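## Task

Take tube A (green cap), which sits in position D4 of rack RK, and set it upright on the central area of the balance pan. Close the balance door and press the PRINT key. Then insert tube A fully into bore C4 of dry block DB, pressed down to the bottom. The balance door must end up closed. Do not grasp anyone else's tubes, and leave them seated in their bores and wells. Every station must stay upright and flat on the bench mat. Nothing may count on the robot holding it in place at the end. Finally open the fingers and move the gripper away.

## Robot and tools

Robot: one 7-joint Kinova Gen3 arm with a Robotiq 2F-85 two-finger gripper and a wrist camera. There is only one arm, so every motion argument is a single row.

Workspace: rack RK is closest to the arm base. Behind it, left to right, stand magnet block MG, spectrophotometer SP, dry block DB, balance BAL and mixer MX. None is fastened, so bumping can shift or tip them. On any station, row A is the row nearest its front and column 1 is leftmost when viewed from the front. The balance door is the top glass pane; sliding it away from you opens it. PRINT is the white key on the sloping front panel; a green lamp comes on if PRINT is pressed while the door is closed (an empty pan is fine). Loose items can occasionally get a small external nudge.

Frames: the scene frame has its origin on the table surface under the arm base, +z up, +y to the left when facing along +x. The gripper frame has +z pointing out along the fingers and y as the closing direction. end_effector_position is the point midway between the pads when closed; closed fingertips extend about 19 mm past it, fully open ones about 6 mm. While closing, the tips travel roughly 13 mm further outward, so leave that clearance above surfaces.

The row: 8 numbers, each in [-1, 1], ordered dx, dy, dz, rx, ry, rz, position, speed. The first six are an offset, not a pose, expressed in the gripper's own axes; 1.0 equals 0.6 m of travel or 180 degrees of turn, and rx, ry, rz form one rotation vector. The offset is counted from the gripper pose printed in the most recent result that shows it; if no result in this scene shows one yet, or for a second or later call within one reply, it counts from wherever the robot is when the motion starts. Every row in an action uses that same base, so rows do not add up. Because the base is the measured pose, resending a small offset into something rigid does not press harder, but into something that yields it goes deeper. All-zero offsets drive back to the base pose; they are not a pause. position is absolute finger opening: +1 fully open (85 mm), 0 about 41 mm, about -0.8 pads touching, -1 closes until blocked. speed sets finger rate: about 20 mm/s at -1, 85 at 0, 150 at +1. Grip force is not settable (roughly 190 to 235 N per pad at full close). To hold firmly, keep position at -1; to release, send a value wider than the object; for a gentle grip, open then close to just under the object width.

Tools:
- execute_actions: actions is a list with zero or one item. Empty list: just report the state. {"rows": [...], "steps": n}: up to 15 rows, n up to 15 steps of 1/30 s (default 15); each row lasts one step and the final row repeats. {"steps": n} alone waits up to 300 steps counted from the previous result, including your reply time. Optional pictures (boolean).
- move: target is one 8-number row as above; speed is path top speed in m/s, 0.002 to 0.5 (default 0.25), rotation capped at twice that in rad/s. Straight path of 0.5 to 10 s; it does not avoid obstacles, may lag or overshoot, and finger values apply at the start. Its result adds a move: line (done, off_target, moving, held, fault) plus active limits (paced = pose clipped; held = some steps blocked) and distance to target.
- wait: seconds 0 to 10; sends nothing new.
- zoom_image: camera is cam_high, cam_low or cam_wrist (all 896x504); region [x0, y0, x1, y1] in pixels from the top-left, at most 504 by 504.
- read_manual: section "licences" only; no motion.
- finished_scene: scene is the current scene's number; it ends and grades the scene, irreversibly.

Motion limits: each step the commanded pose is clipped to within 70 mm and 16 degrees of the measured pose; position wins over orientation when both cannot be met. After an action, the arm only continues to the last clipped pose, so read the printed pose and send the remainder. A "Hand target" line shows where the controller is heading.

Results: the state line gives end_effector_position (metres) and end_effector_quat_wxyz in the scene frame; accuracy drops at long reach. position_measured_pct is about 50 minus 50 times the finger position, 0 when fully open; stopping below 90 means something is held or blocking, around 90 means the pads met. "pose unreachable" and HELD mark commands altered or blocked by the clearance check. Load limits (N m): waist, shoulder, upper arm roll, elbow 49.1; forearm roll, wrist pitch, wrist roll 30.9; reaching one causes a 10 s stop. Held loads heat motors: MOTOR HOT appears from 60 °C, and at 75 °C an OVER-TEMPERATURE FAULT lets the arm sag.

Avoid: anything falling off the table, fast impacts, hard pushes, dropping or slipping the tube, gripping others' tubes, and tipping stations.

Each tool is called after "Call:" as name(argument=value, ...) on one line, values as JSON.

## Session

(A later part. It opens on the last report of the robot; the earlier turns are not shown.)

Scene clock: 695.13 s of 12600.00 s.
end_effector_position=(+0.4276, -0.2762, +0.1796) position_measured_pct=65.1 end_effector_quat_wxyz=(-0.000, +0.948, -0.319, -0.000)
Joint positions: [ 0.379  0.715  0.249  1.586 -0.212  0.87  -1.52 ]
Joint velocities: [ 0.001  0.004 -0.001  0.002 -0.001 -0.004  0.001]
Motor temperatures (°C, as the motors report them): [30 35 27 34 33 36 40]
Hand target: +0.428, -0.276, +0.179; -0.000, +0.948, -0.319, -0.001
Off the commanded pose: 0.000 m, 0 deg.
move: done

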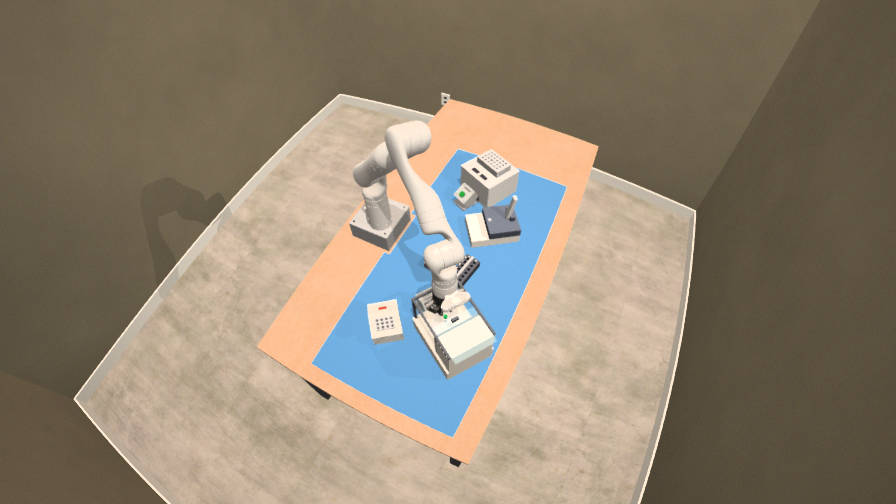

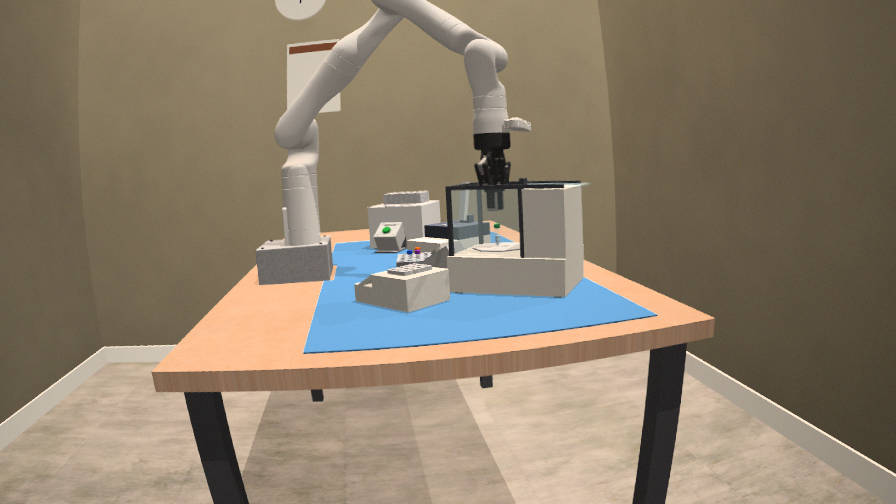

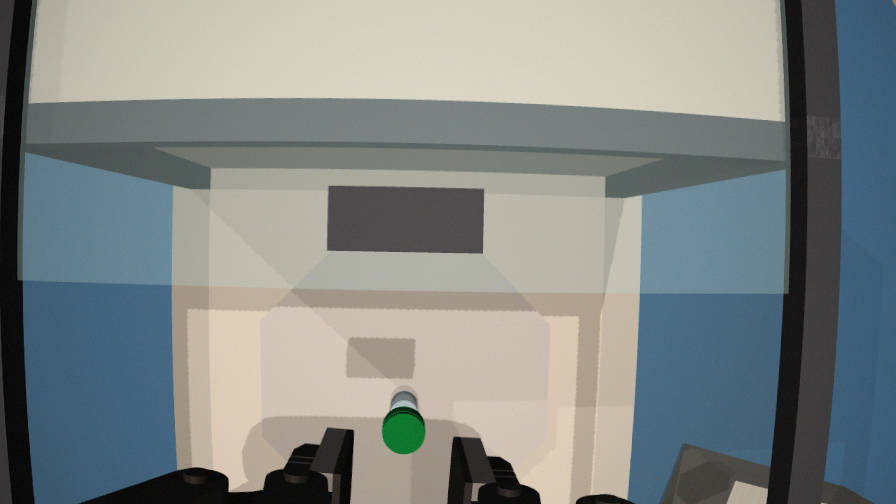

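Call:
move(target=[0,-0.0015,0.0533,0,0,0,-0.3,0.5], speed=0.04)

Call:
execute_actions(actions=[{"rows":[[0,0,0,0,0,0,-0.68,-0.3]],"steps":15}], pictures=false)

Call:
move(target=[0,0,-0.255,0,0,0,-0.68,-0.3], speed=0.12)

Call:
move(target=[-0.1397,0.3655,0,0,0,0,-0.68,-0.3], speed=0.25)

Scene clock: 705.83 s of 12600.00 s.
end_effector_position=(+0.4283, -0.2755, +0.1479) position_measured_pct=65.1 end_effector_quat_wxyz=(-0.000, +0.948, -0.319, -0.000)
Joint positions: [ 0.386  0.766  0.234  1.61  -0.226  0.796 -1.511]
Joint velocities: [ 0.001  0.004 -0.001  0.002 -0.001 -0.001  0.001]
Motor temperatures (°C, as the motors report them): [30 35 27 34 33 36 40]
Hand target: +0.428, -0.276, +0.148; -0.000, +0.948, -0.319, -0.000
Off the commanded pose: 0.000 m, 0 deg.
move: done

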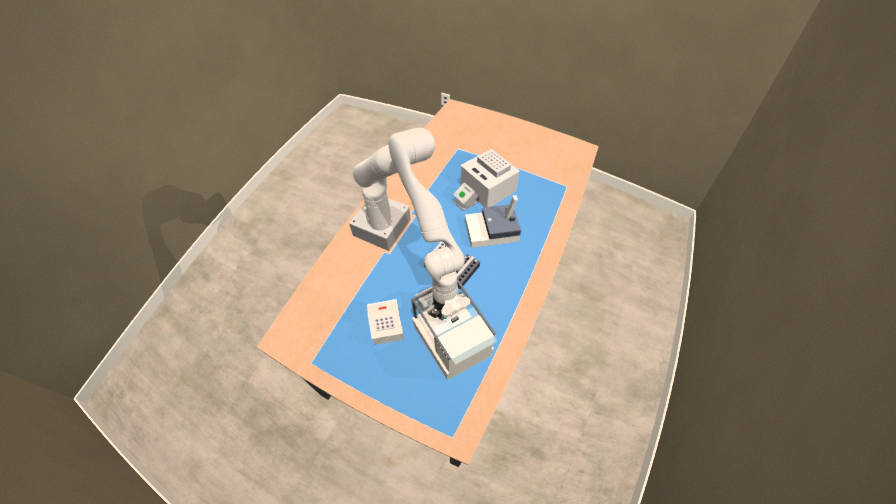

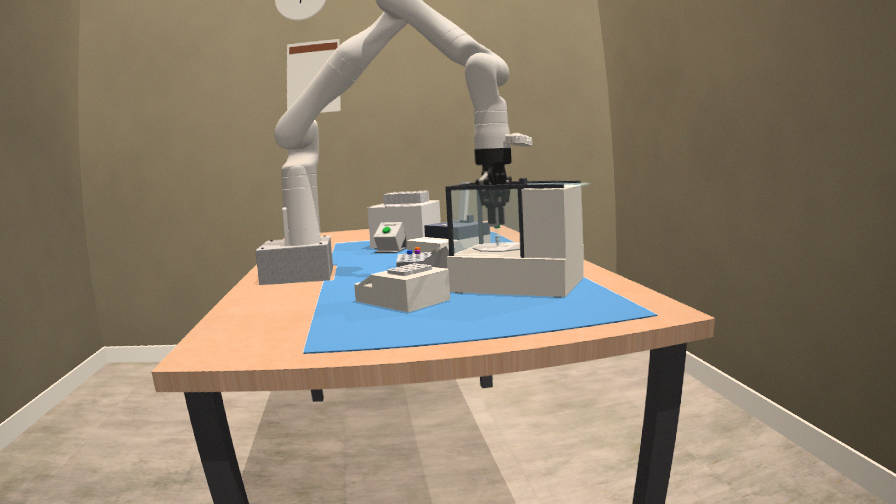

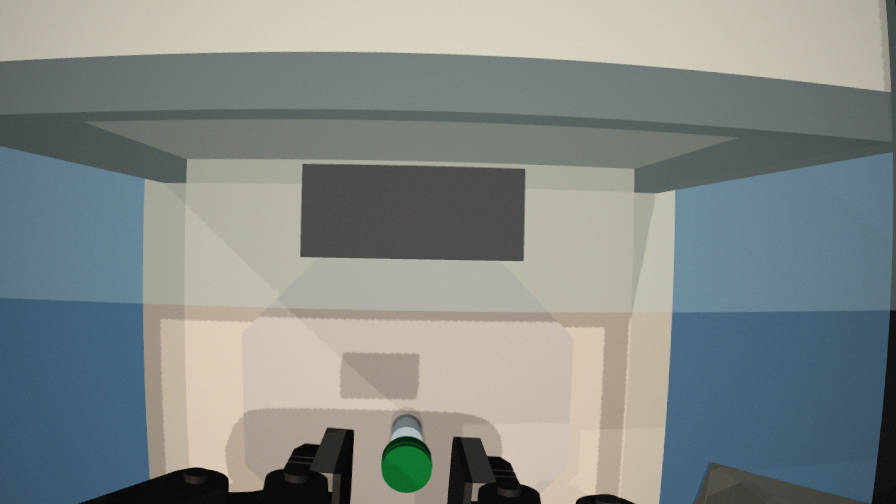

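Scene clock: 706.33 s of 12600.00 s.
end_effector_position=(+0.4283, -0.2755, +0.1479) position_measured_pct=81.7 end_effector_quat_wxyz=(-0.000, +0.948, -0.319, -0.000)
Joint positions: [ 0.386  0.766  0.234  1.61  -0.226  0.796 -1.511]
Joint velocities: [-0.    -0.    -0.001  0.001  0.001 -0.002  0.001]
Motor temperatures (°C, as the motors report them): [30 35 27 34 33 36 40]
Hand target: +0.428, -0.276, +0.148; -0.000, +0.948, -0.319, -0.000
Off the commanded pose: 0.000 m, 0 deg.
Steps of this call (steps 1 to 15: all 15 steps of this action). Readings (end_effector_position | what the end effector reports):
1: (+0.4283, -0.2756, +0.1479) | position_measured_pct=65.1
2: (+0.4283, -0.2755, +0.1479) | position_measured_pct=65.5
4: (+0.4283, -0.2756, +0.1479) | position_measured_pct=68.7
8: (+0.4283, -0.2756, +0.1479) | position_measured_pct=77.0
15: the state above

Scene clock: 708.27 s of 12600.00 s.
end_effector_position=(+0.4282, -0.2753, +0.3007) position_measured_pct=81.7 end_effector_quat_wxyz=(-0.000, +0.948, -0.319, -0.000)
Joint positions: [ 0.355  0.563  0.289  1.424 -0.165  1.181 -1.563]
Joint velocities: [-0.    -0.001 -0.001 -0.003 -0.001  0.003 -0.   ]
Motor temperatures (°C, as the motors report them): [30 35 27 34 33 36 40]
Hand target: +0.428, -0.275, +0.301; -0.000, +0.948, -0.319, -0.000
Off the commanded pose: 0.000 m, 0 deg.
move: done

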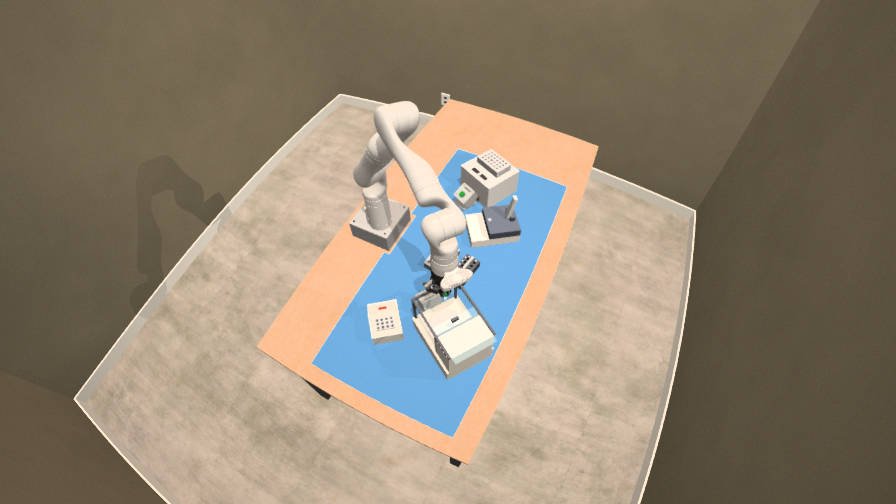

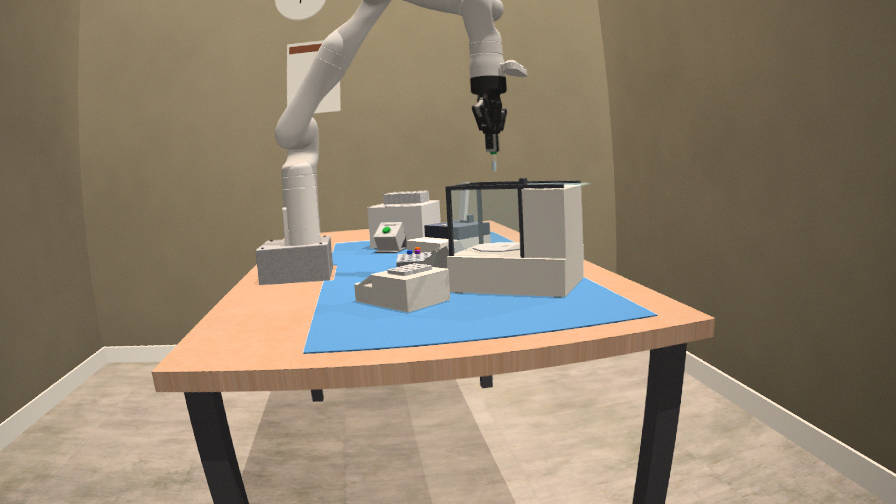

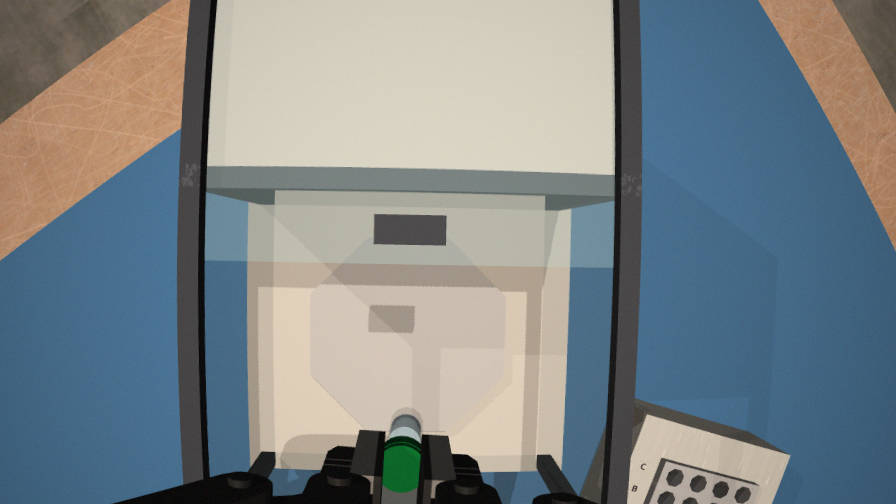

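Scene clock: 709.80 s of 12600.00 s.
end_effector_position=(+0.2299, -0.3994, +0.3006) position_measured_pct=81.7 end_effector_quat_wxyz=(-0.001, +0.948, -0.319, +0.000)
Joint positions: [ 0.766  0.461  0.349  1.604 -0.17   1.108 -1.069]
Joint velocities: [ 0.004  0.001  0.001 -0.001 -0.001  0.001  0.002]
Motor temperatures (°C, as the motors report them): [30 35 27 34 33 36 40]
Hand target: +0.230, -0.400, +0.301; -0.001, +0.948, -0.319, +0.000
Off the commanded pose: 0.001 m, 0 deg.
move: done

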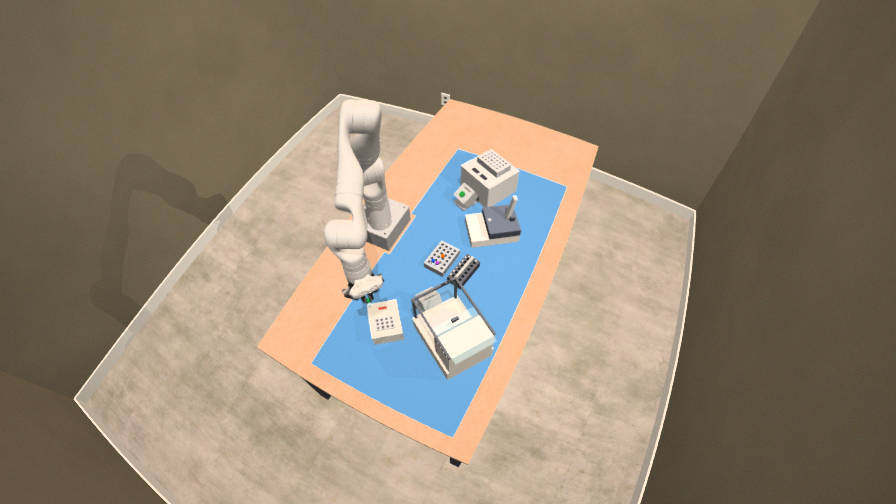

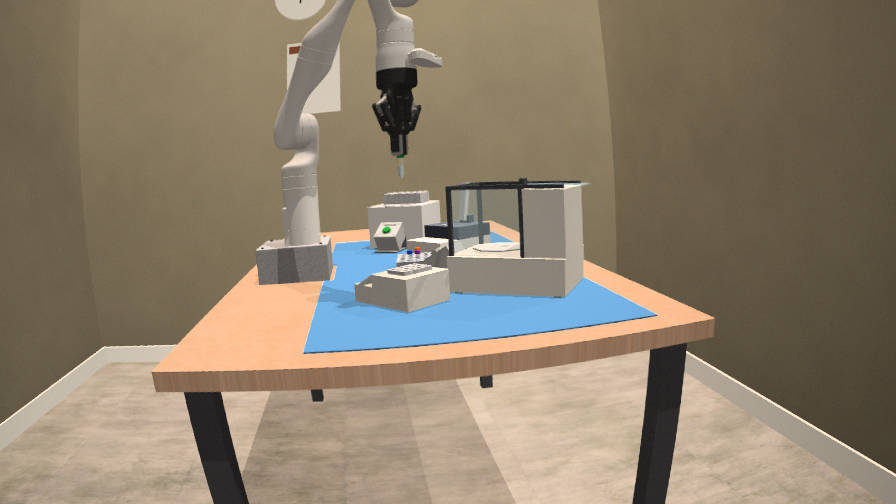

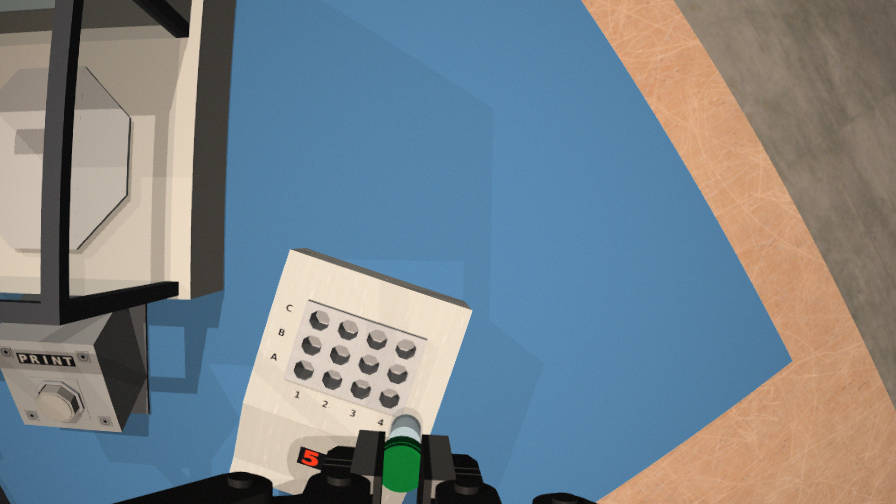

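Call:
move(target=[-0.0063,0.0003,0.2427,0,0,0,-0.68,-0.3], speed=0.15)

Scene clock: 714.53 s of 12600.00 s.
end_effector_position=(+0.2270, -0.3975, +0.1554) position_measured_pct=81.7 end_effector_quat_wxyz=(-0.001, +0.948, -0.319, +0.000)
Joint positions: [ 0.82   0.672  0.278  1.798 -0.264  0.71  -0.986]
Joint velocities: [ 0.002  0.005  0.    -0.    -0.001 -0.002  0.   ]
Motor temperatures (°C, as the motors report them): [30 35 27 34 33 36 40]
Hand target: +0.227, -0.398, +0.155; -0.001, +0.948, -0.319, +0.000
Off the commanded pose: 0.001 m, 0 deg.
move: done

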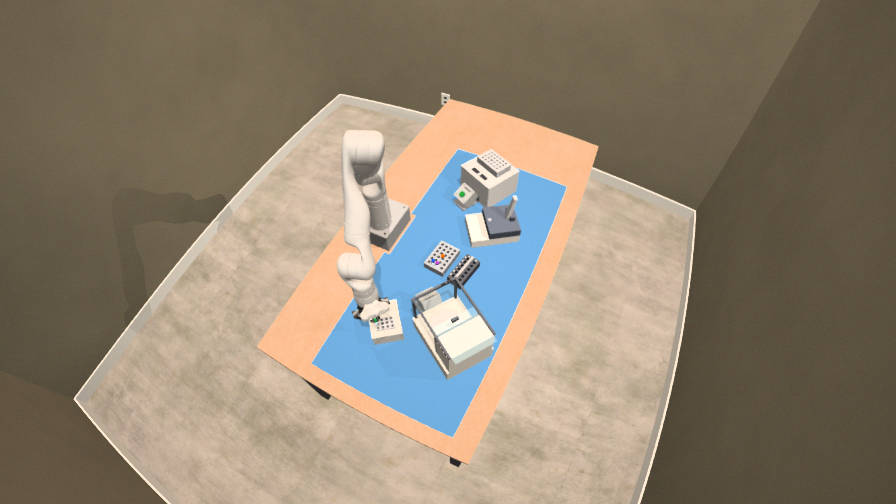

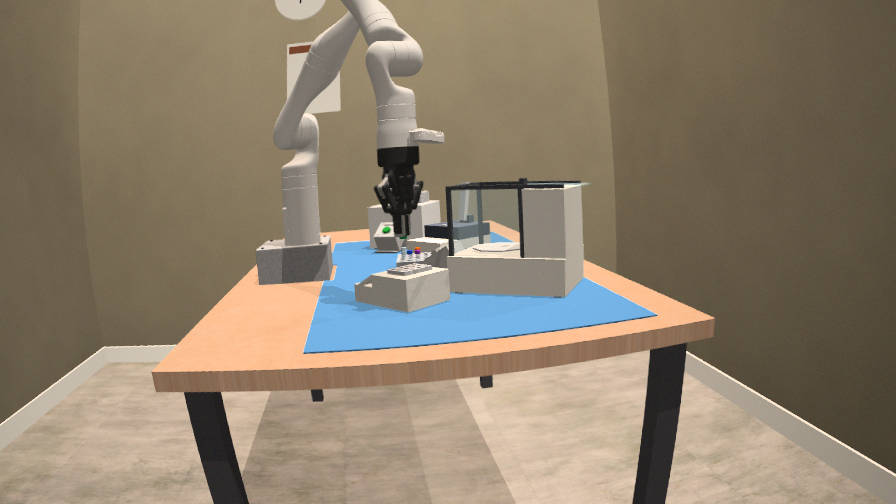

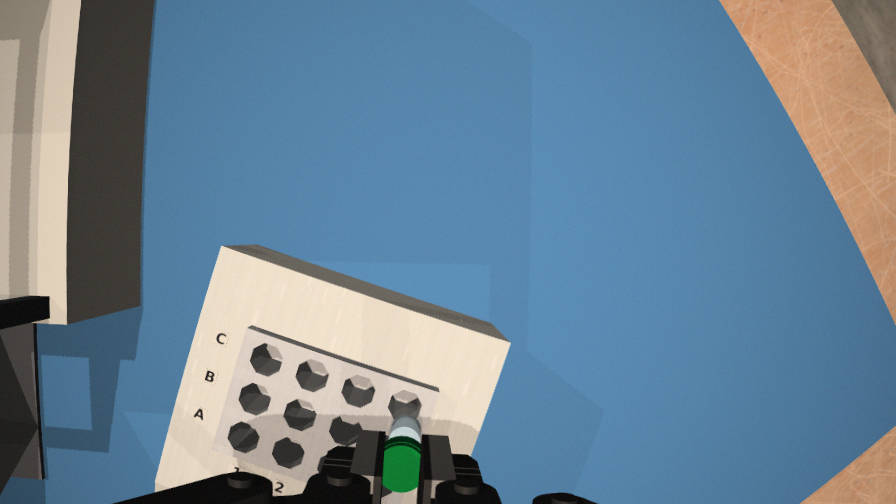

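Call:
move(target=[-0.0005,0,0.079,0,0,0,-0.68,-0.3], speed=0.012)

Scene clock: 721.20 s of 12600.00 s.
end_effector_position=(+0.2270, -0.3974, +0.1082) position_measured_pct=81.7 end_effector_quat_wxyz=(-0.001, +0.948, -0.319, +0.000)
Joint positions: [ 0.846  0.762  0.239  1.823 -0.296  0.593 -0.959]
Joint velocities: [ 0.001  0.003 -0.     0.001 -0.001 -0.002  0.   ]
Motor temperatures (°C, as the motors report them): [30 35 27 34 33 36 40]
Hand target: +0.227, -0.397, +0.108; -0.000, +0.948, -0.319, +0.000
Off the commanded pose: 0.000 m, 0 deg.
move: done

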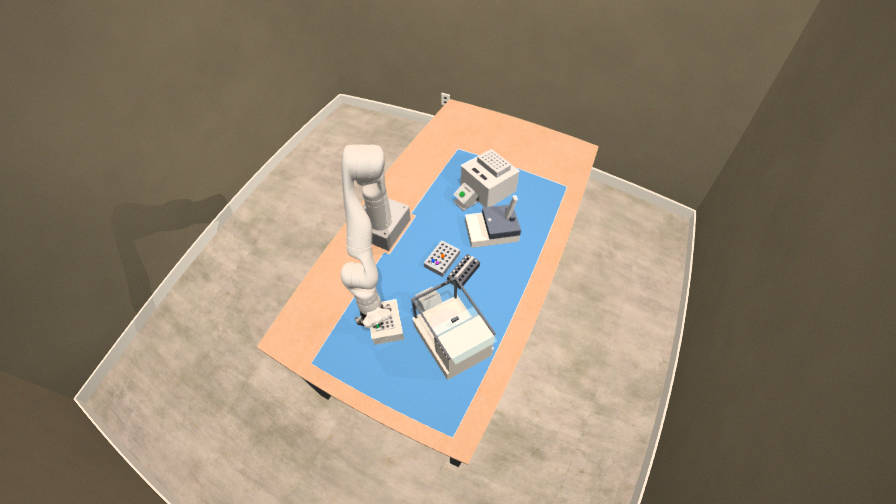

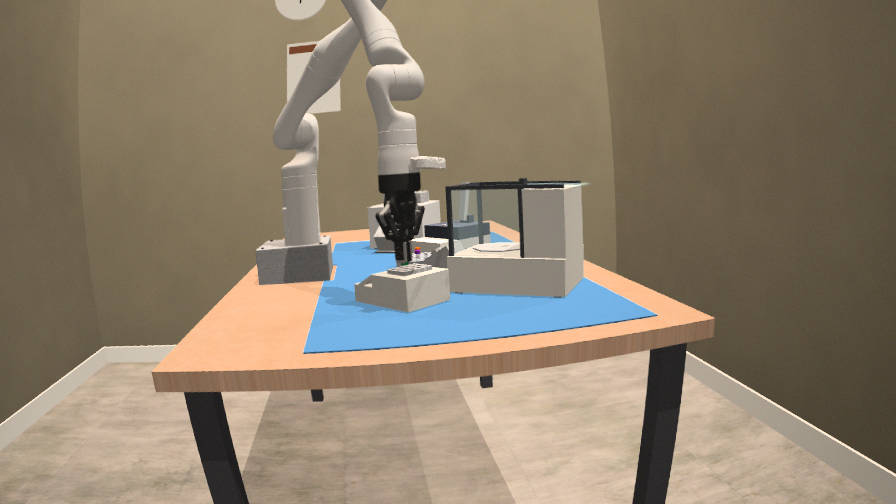

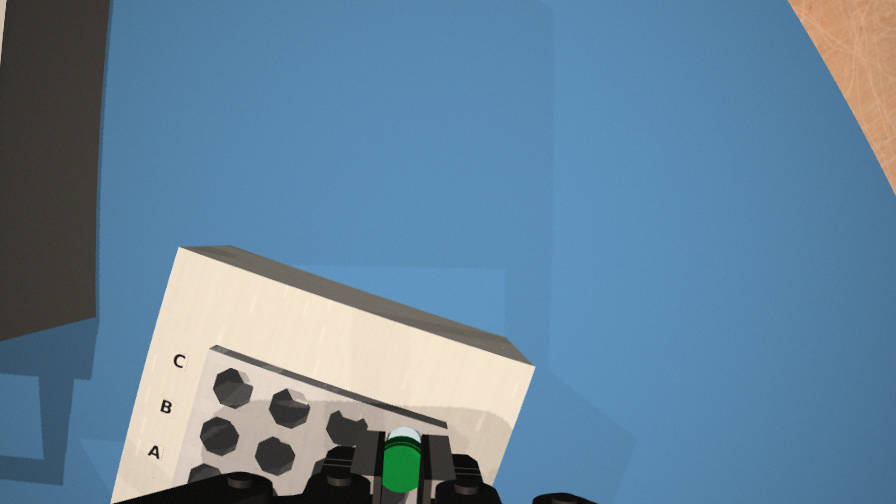

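Release, lift, close, push down.

Call:
execute_actions(actions=[{"rows":[[0,0,0,0,0,0,-0.3,0]],"steps":12}], pictures=false)

Call:
move(target=[0,0,-0.03,0,0,0,-0.3,0], speed=0.04)

Call:
execute_actions(actions=[{"rows":[[0,0,0,0,0,0,-0.8,0.5]],"steps":12}], pictures=false)

Call:
move(target=[0,0,0.034,0,0,0,-0.8,0.5], speed=0.008)

Call:
move(target=[0,0,-0.28,0,0,0,0.1,0.5], speed=0.15)

Scene clock: 727.90 s of 12600.00 s.
end_effector_position=(+0.2270, -0.3974, +0.1082) position_measured_pct=65.1 end_effector_quat_wxyz=(-0.001, +0.948, -0.319, +0.000)
Joint positions: [ 0.846  0.762  0.239  1.823 -0.296  0.593 -0.959]
Joint velocities: [-0.    -0.     0.001 -0.003  0.002  0.002  0.   ]
Motor temperatures (°C, as the motors report them): [30 35 27 34 33 36 40]
Hand target: +0.227, -0.397, +0.108; -0.001, +0.948, -0.319, +0.000
Off the commanded pose: 0.000 m, 0 deg.
Steps of this call (steps 1 to 189: nothing new was sent; steps 190 to 201: all 12 steps of this action). Readings (end_effector_position | what the end effector reports):
190: (+0.2270, -0.3974, +0.1080) | position_measured_pct=81.7
191: (+0.2270, -0.3974, +0.1081) | position_measured_pct=81.3
193: (+0.2270, -0.3974, +0.1081) | position_measured_pct=77.4
197: (+0.2270, -0.3974, +0.1082) | position_measured_pct=67.1
201: the state above

Scene clock: 728.90 s of 12600.00 s.
end_effector_position=(+0.2269, -0.3973, +0.1259) position_measured_pct=65.1 end_effector_quat_wxyz=(-0.001, +0.948, -0.319, +0.000)
Joint positions: [ 0.836  0.727  0.254  1.816 -0.284  0.636 -0.968]
Joint velocities: [-0.002 -0.004  0.    -0.     0.     0.005 -0.001]
Motor temperatures (°C, as the motors report them): [30 35 27 34 33 36 40]
Hand target: +0.227, -0.397, +0.126; -0.001, +0.948, -0.319, +0.000
Off the commanded pose: 0.000 m, 0 deg.
move: done

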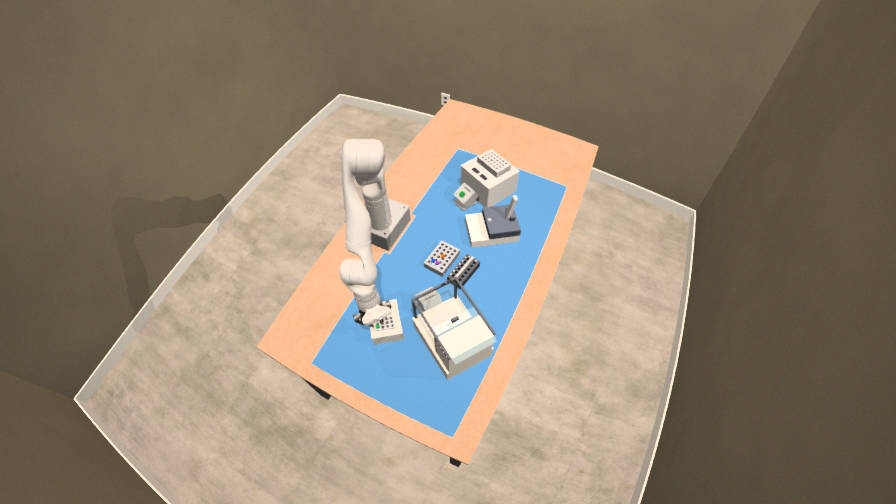

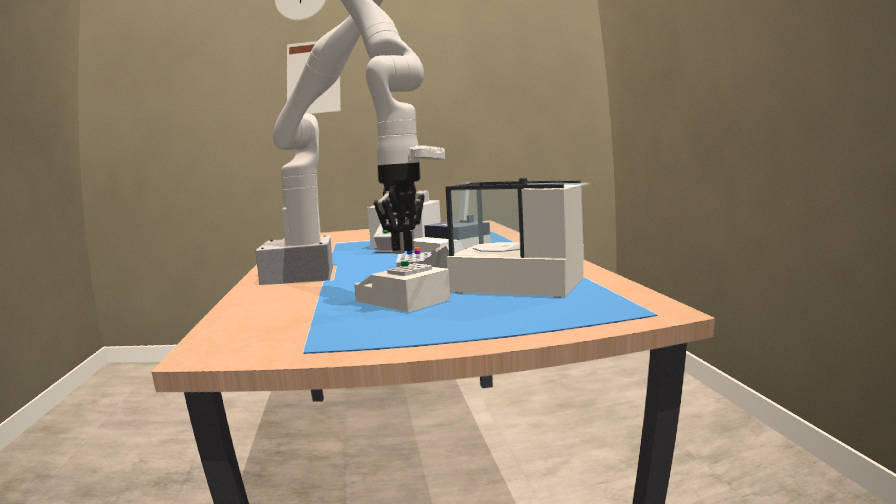

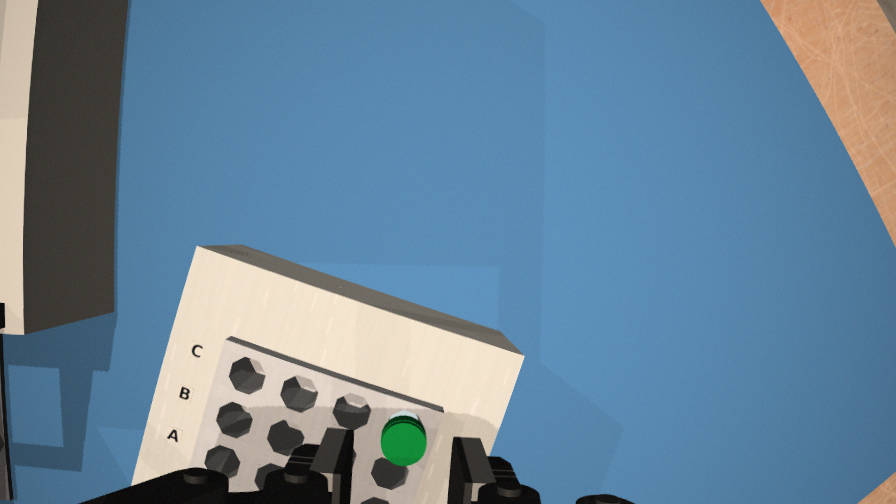

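Scene clock: 729.30 s of 12600.00 s.
end_effector_position=(+0.2269, -0.3973, +0.1259) position_measured_pct=89.7 end_effector_quat_wxyz=(-0.001, +0.948, -0.319, +0.000)
Joint positions: [ 0.836  0.727  0.254  1.816 -0.284  0.636 -0.968]
Joint velocities: [-0.     0.    -0.     0.     0.001 -0.001 -0.001]
Motor temperatures (°C, as the motors report them): [30 35 27 34 33 36 40]
Hand target: +0.227, -0.397, +0.126; -0.001, +0.948, -0.319, +0.000
Off the commanded pose: 0.000 m, 0 deg.
Steps of this call (steps 1 to 12: all 12 steps of this action). Readings (end_effector_position | what the end effector reports):
1: (+0.2269, -0.3973, +0.1259) | position_measured_pct=65.1
2: (+0.2269, -0.3973, +0.1259) | position_measured_pct=65.9
4: (+0.2268, -0.3973, +0.1259) | position_measured_pct=71.0
8: (+0.2269, -0.3973, +0.1259) | position_measured_pct=86.1
12: the state above

Scene clock: 732.30 s of 12600.00 s.
end_effector_position=(+0.2271, -0.3983, +0.1091) position_measured_pct=89.7 end_effector_quat_wxyz=(+0.000, +0.948, -0.319, +0.002)
Joint positions: [ 0.848  0.76   0.239  1.824 -0.297  0.591 -0.957]
Joint velocities: [ 0.001 -0.    -0.002  0.002 -0.001 -0.001 -0.   ]
Motor temperatures (°C, as the motors report them): [30 35 27 34 33 36 40]
Hand target: +0.227, -0.397, +0.106; -0.001, +0.948, -0.319, +0.000
Off the commanded pose: 0.004 m, 0 deg.
move: off_target

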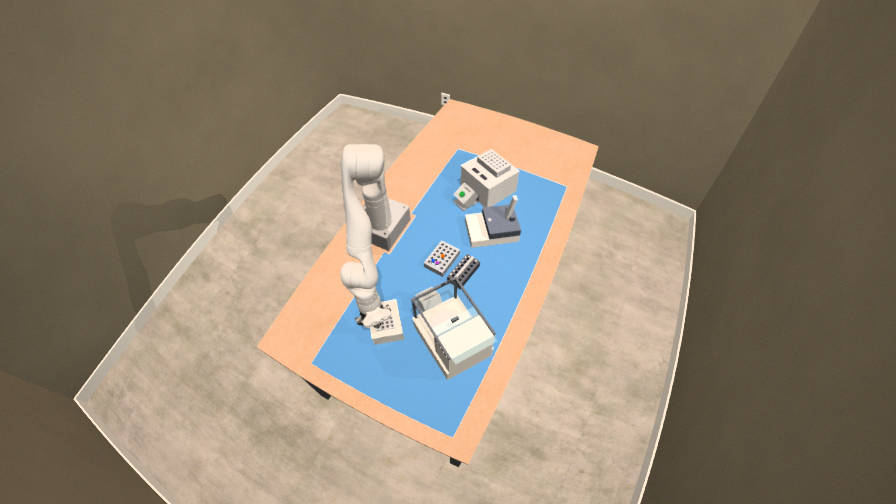

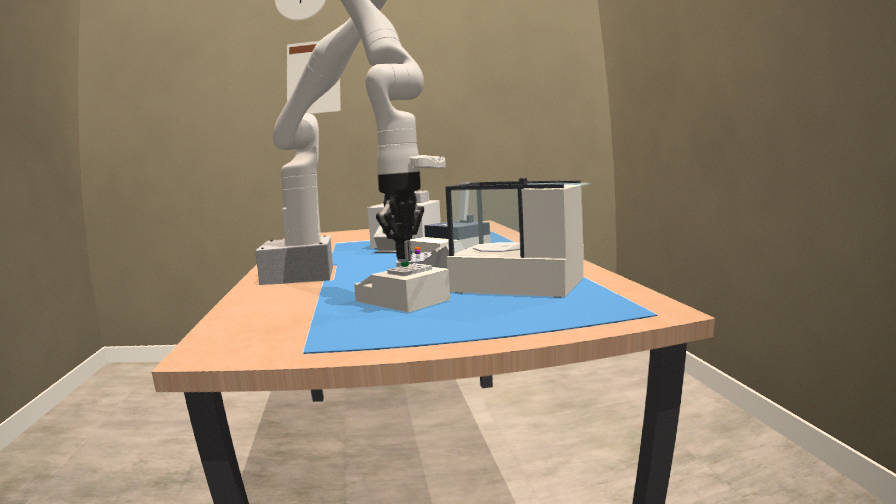

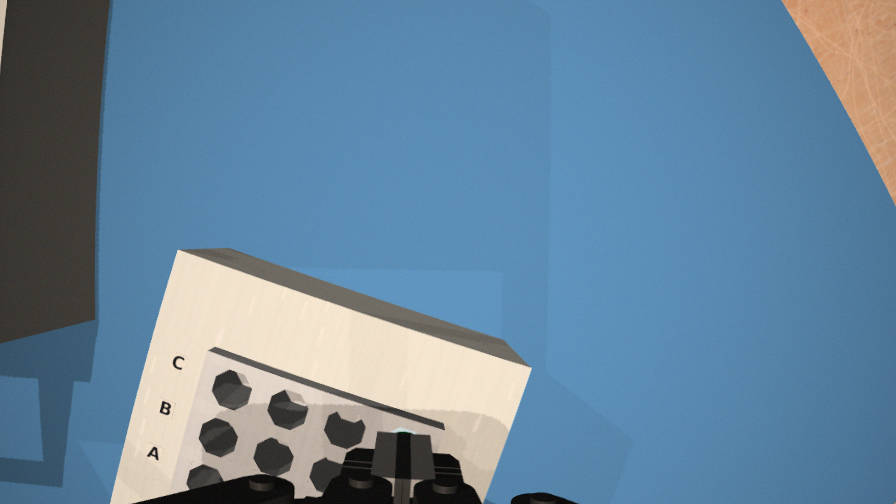

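Scene clock: 733.90 s of 12600.00 s.
end_effector_position=(+0.2264, -0.3975, +0.2767) position_measured_pct=45.2 end_effector_quat_wxyz=(+0.000, +0.948, -0.319, +0.002)
Joint positions: [ 0.775  0.479  0.34   1.662 -0.181  1.03  -1.055]
Joint velocities: [-0.001 -0.003 -0.    -0.002  0.001  0.002 -0.   ]
Motor temperatures (°C, as the motors report them): [30 35 27 34 33 36 40]
Hand target: +0.226, -0.397, +0.277; +0.000, +0.948, -0.319, +0.002
Off the commanded pose: 0.001 m, 0 deg.
move: done

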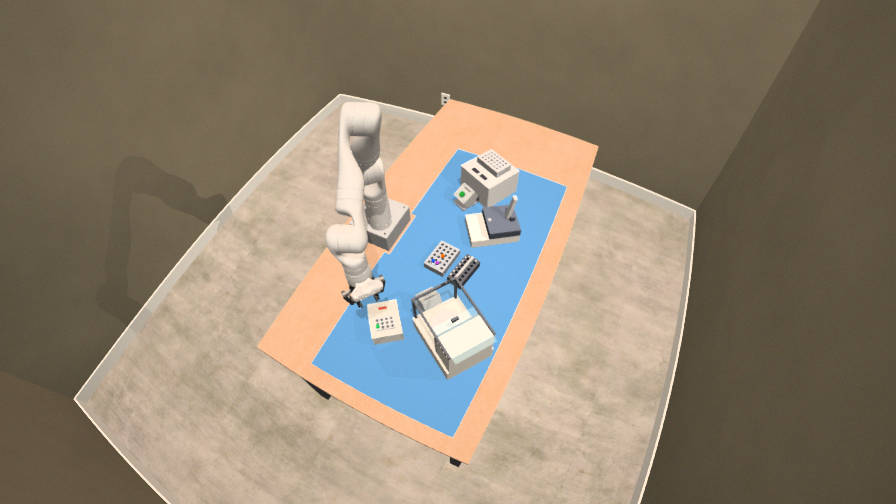

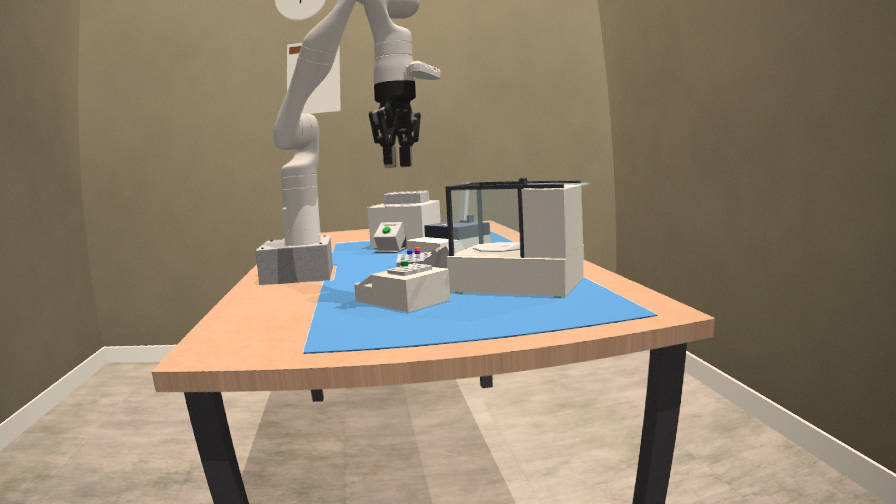

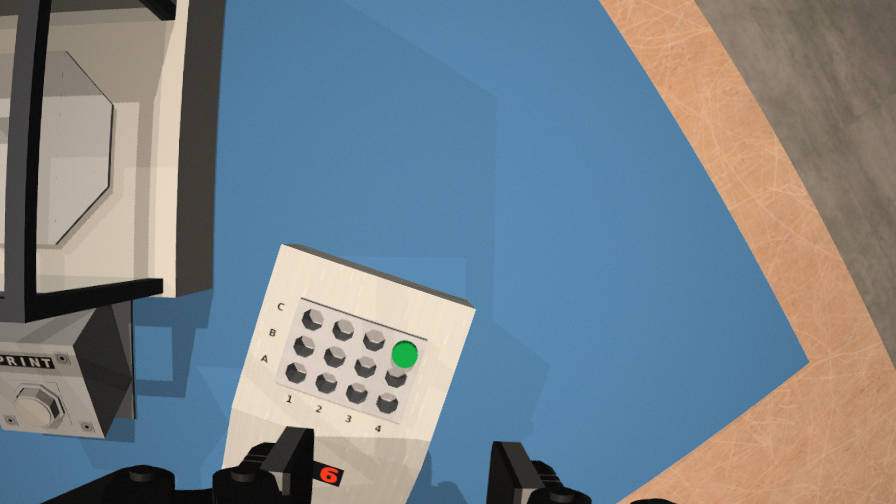

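Call:
move(target=[0.238,-0.3711,0,0,-0.001,0,0.1,0.5], speed=0.3)

Scene clock: 739.03 s of 12600.00 s.
end_effector_position=(+0.4739, -0.3062, +0.2779) position_measured_pct=45.2 end_effector_quat_wxyz=(+0.000, +0.948, -0.319, +0.001)
Joint positions: [ 0.388  0.709  0.285  1.236 -0.195  1.224 -1.553]
Joint velocities: [-0.002  0.011 -0.003 -0.009  0.001  0.005 -0.002]
Motor temperatures (°C, as the motors report them): [30 35 27 34 33 36 40]
Hand target: +0.474, -0.306, +0.277; +0.000, +0.948, -0.319, +0.000
Off the commanded pose: 0.001 m, 0 deg.
move: done

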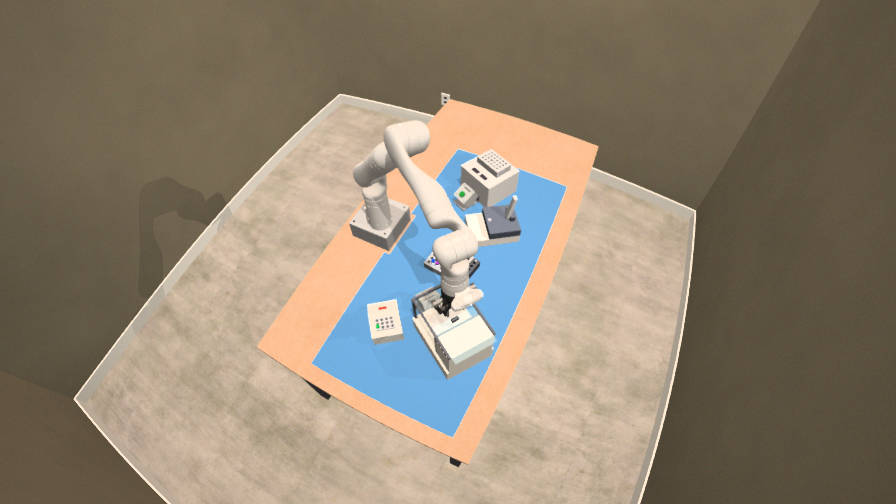

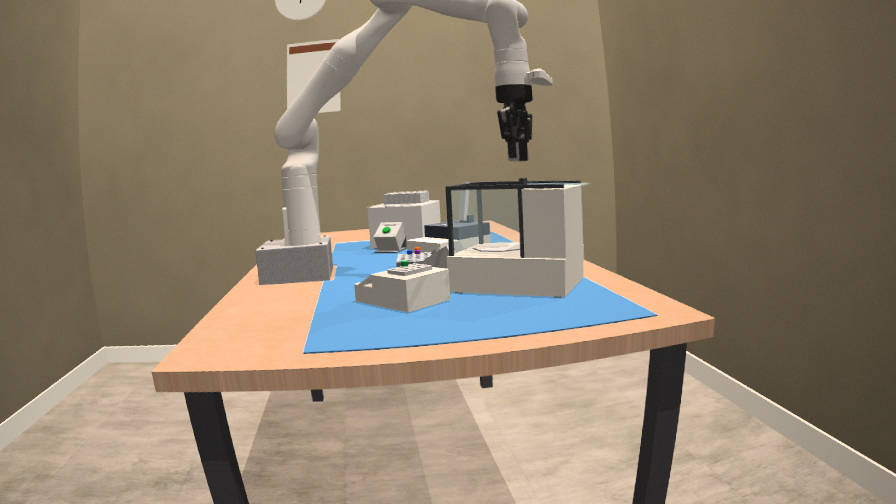

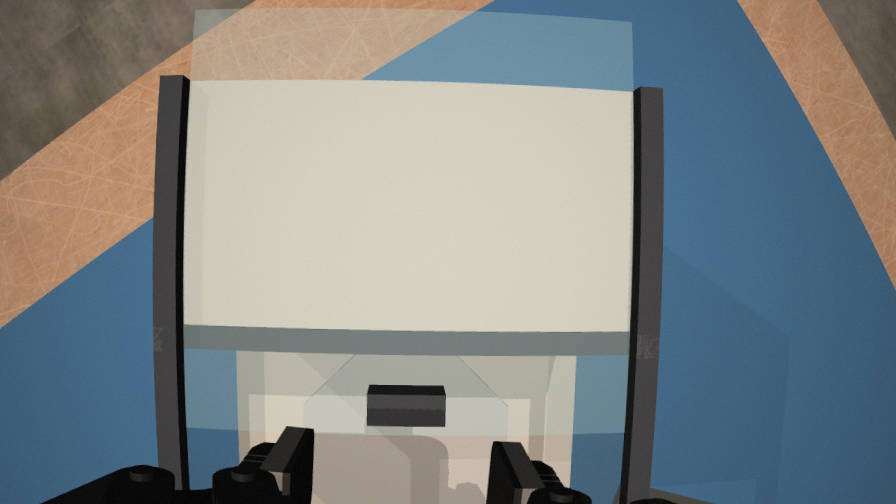

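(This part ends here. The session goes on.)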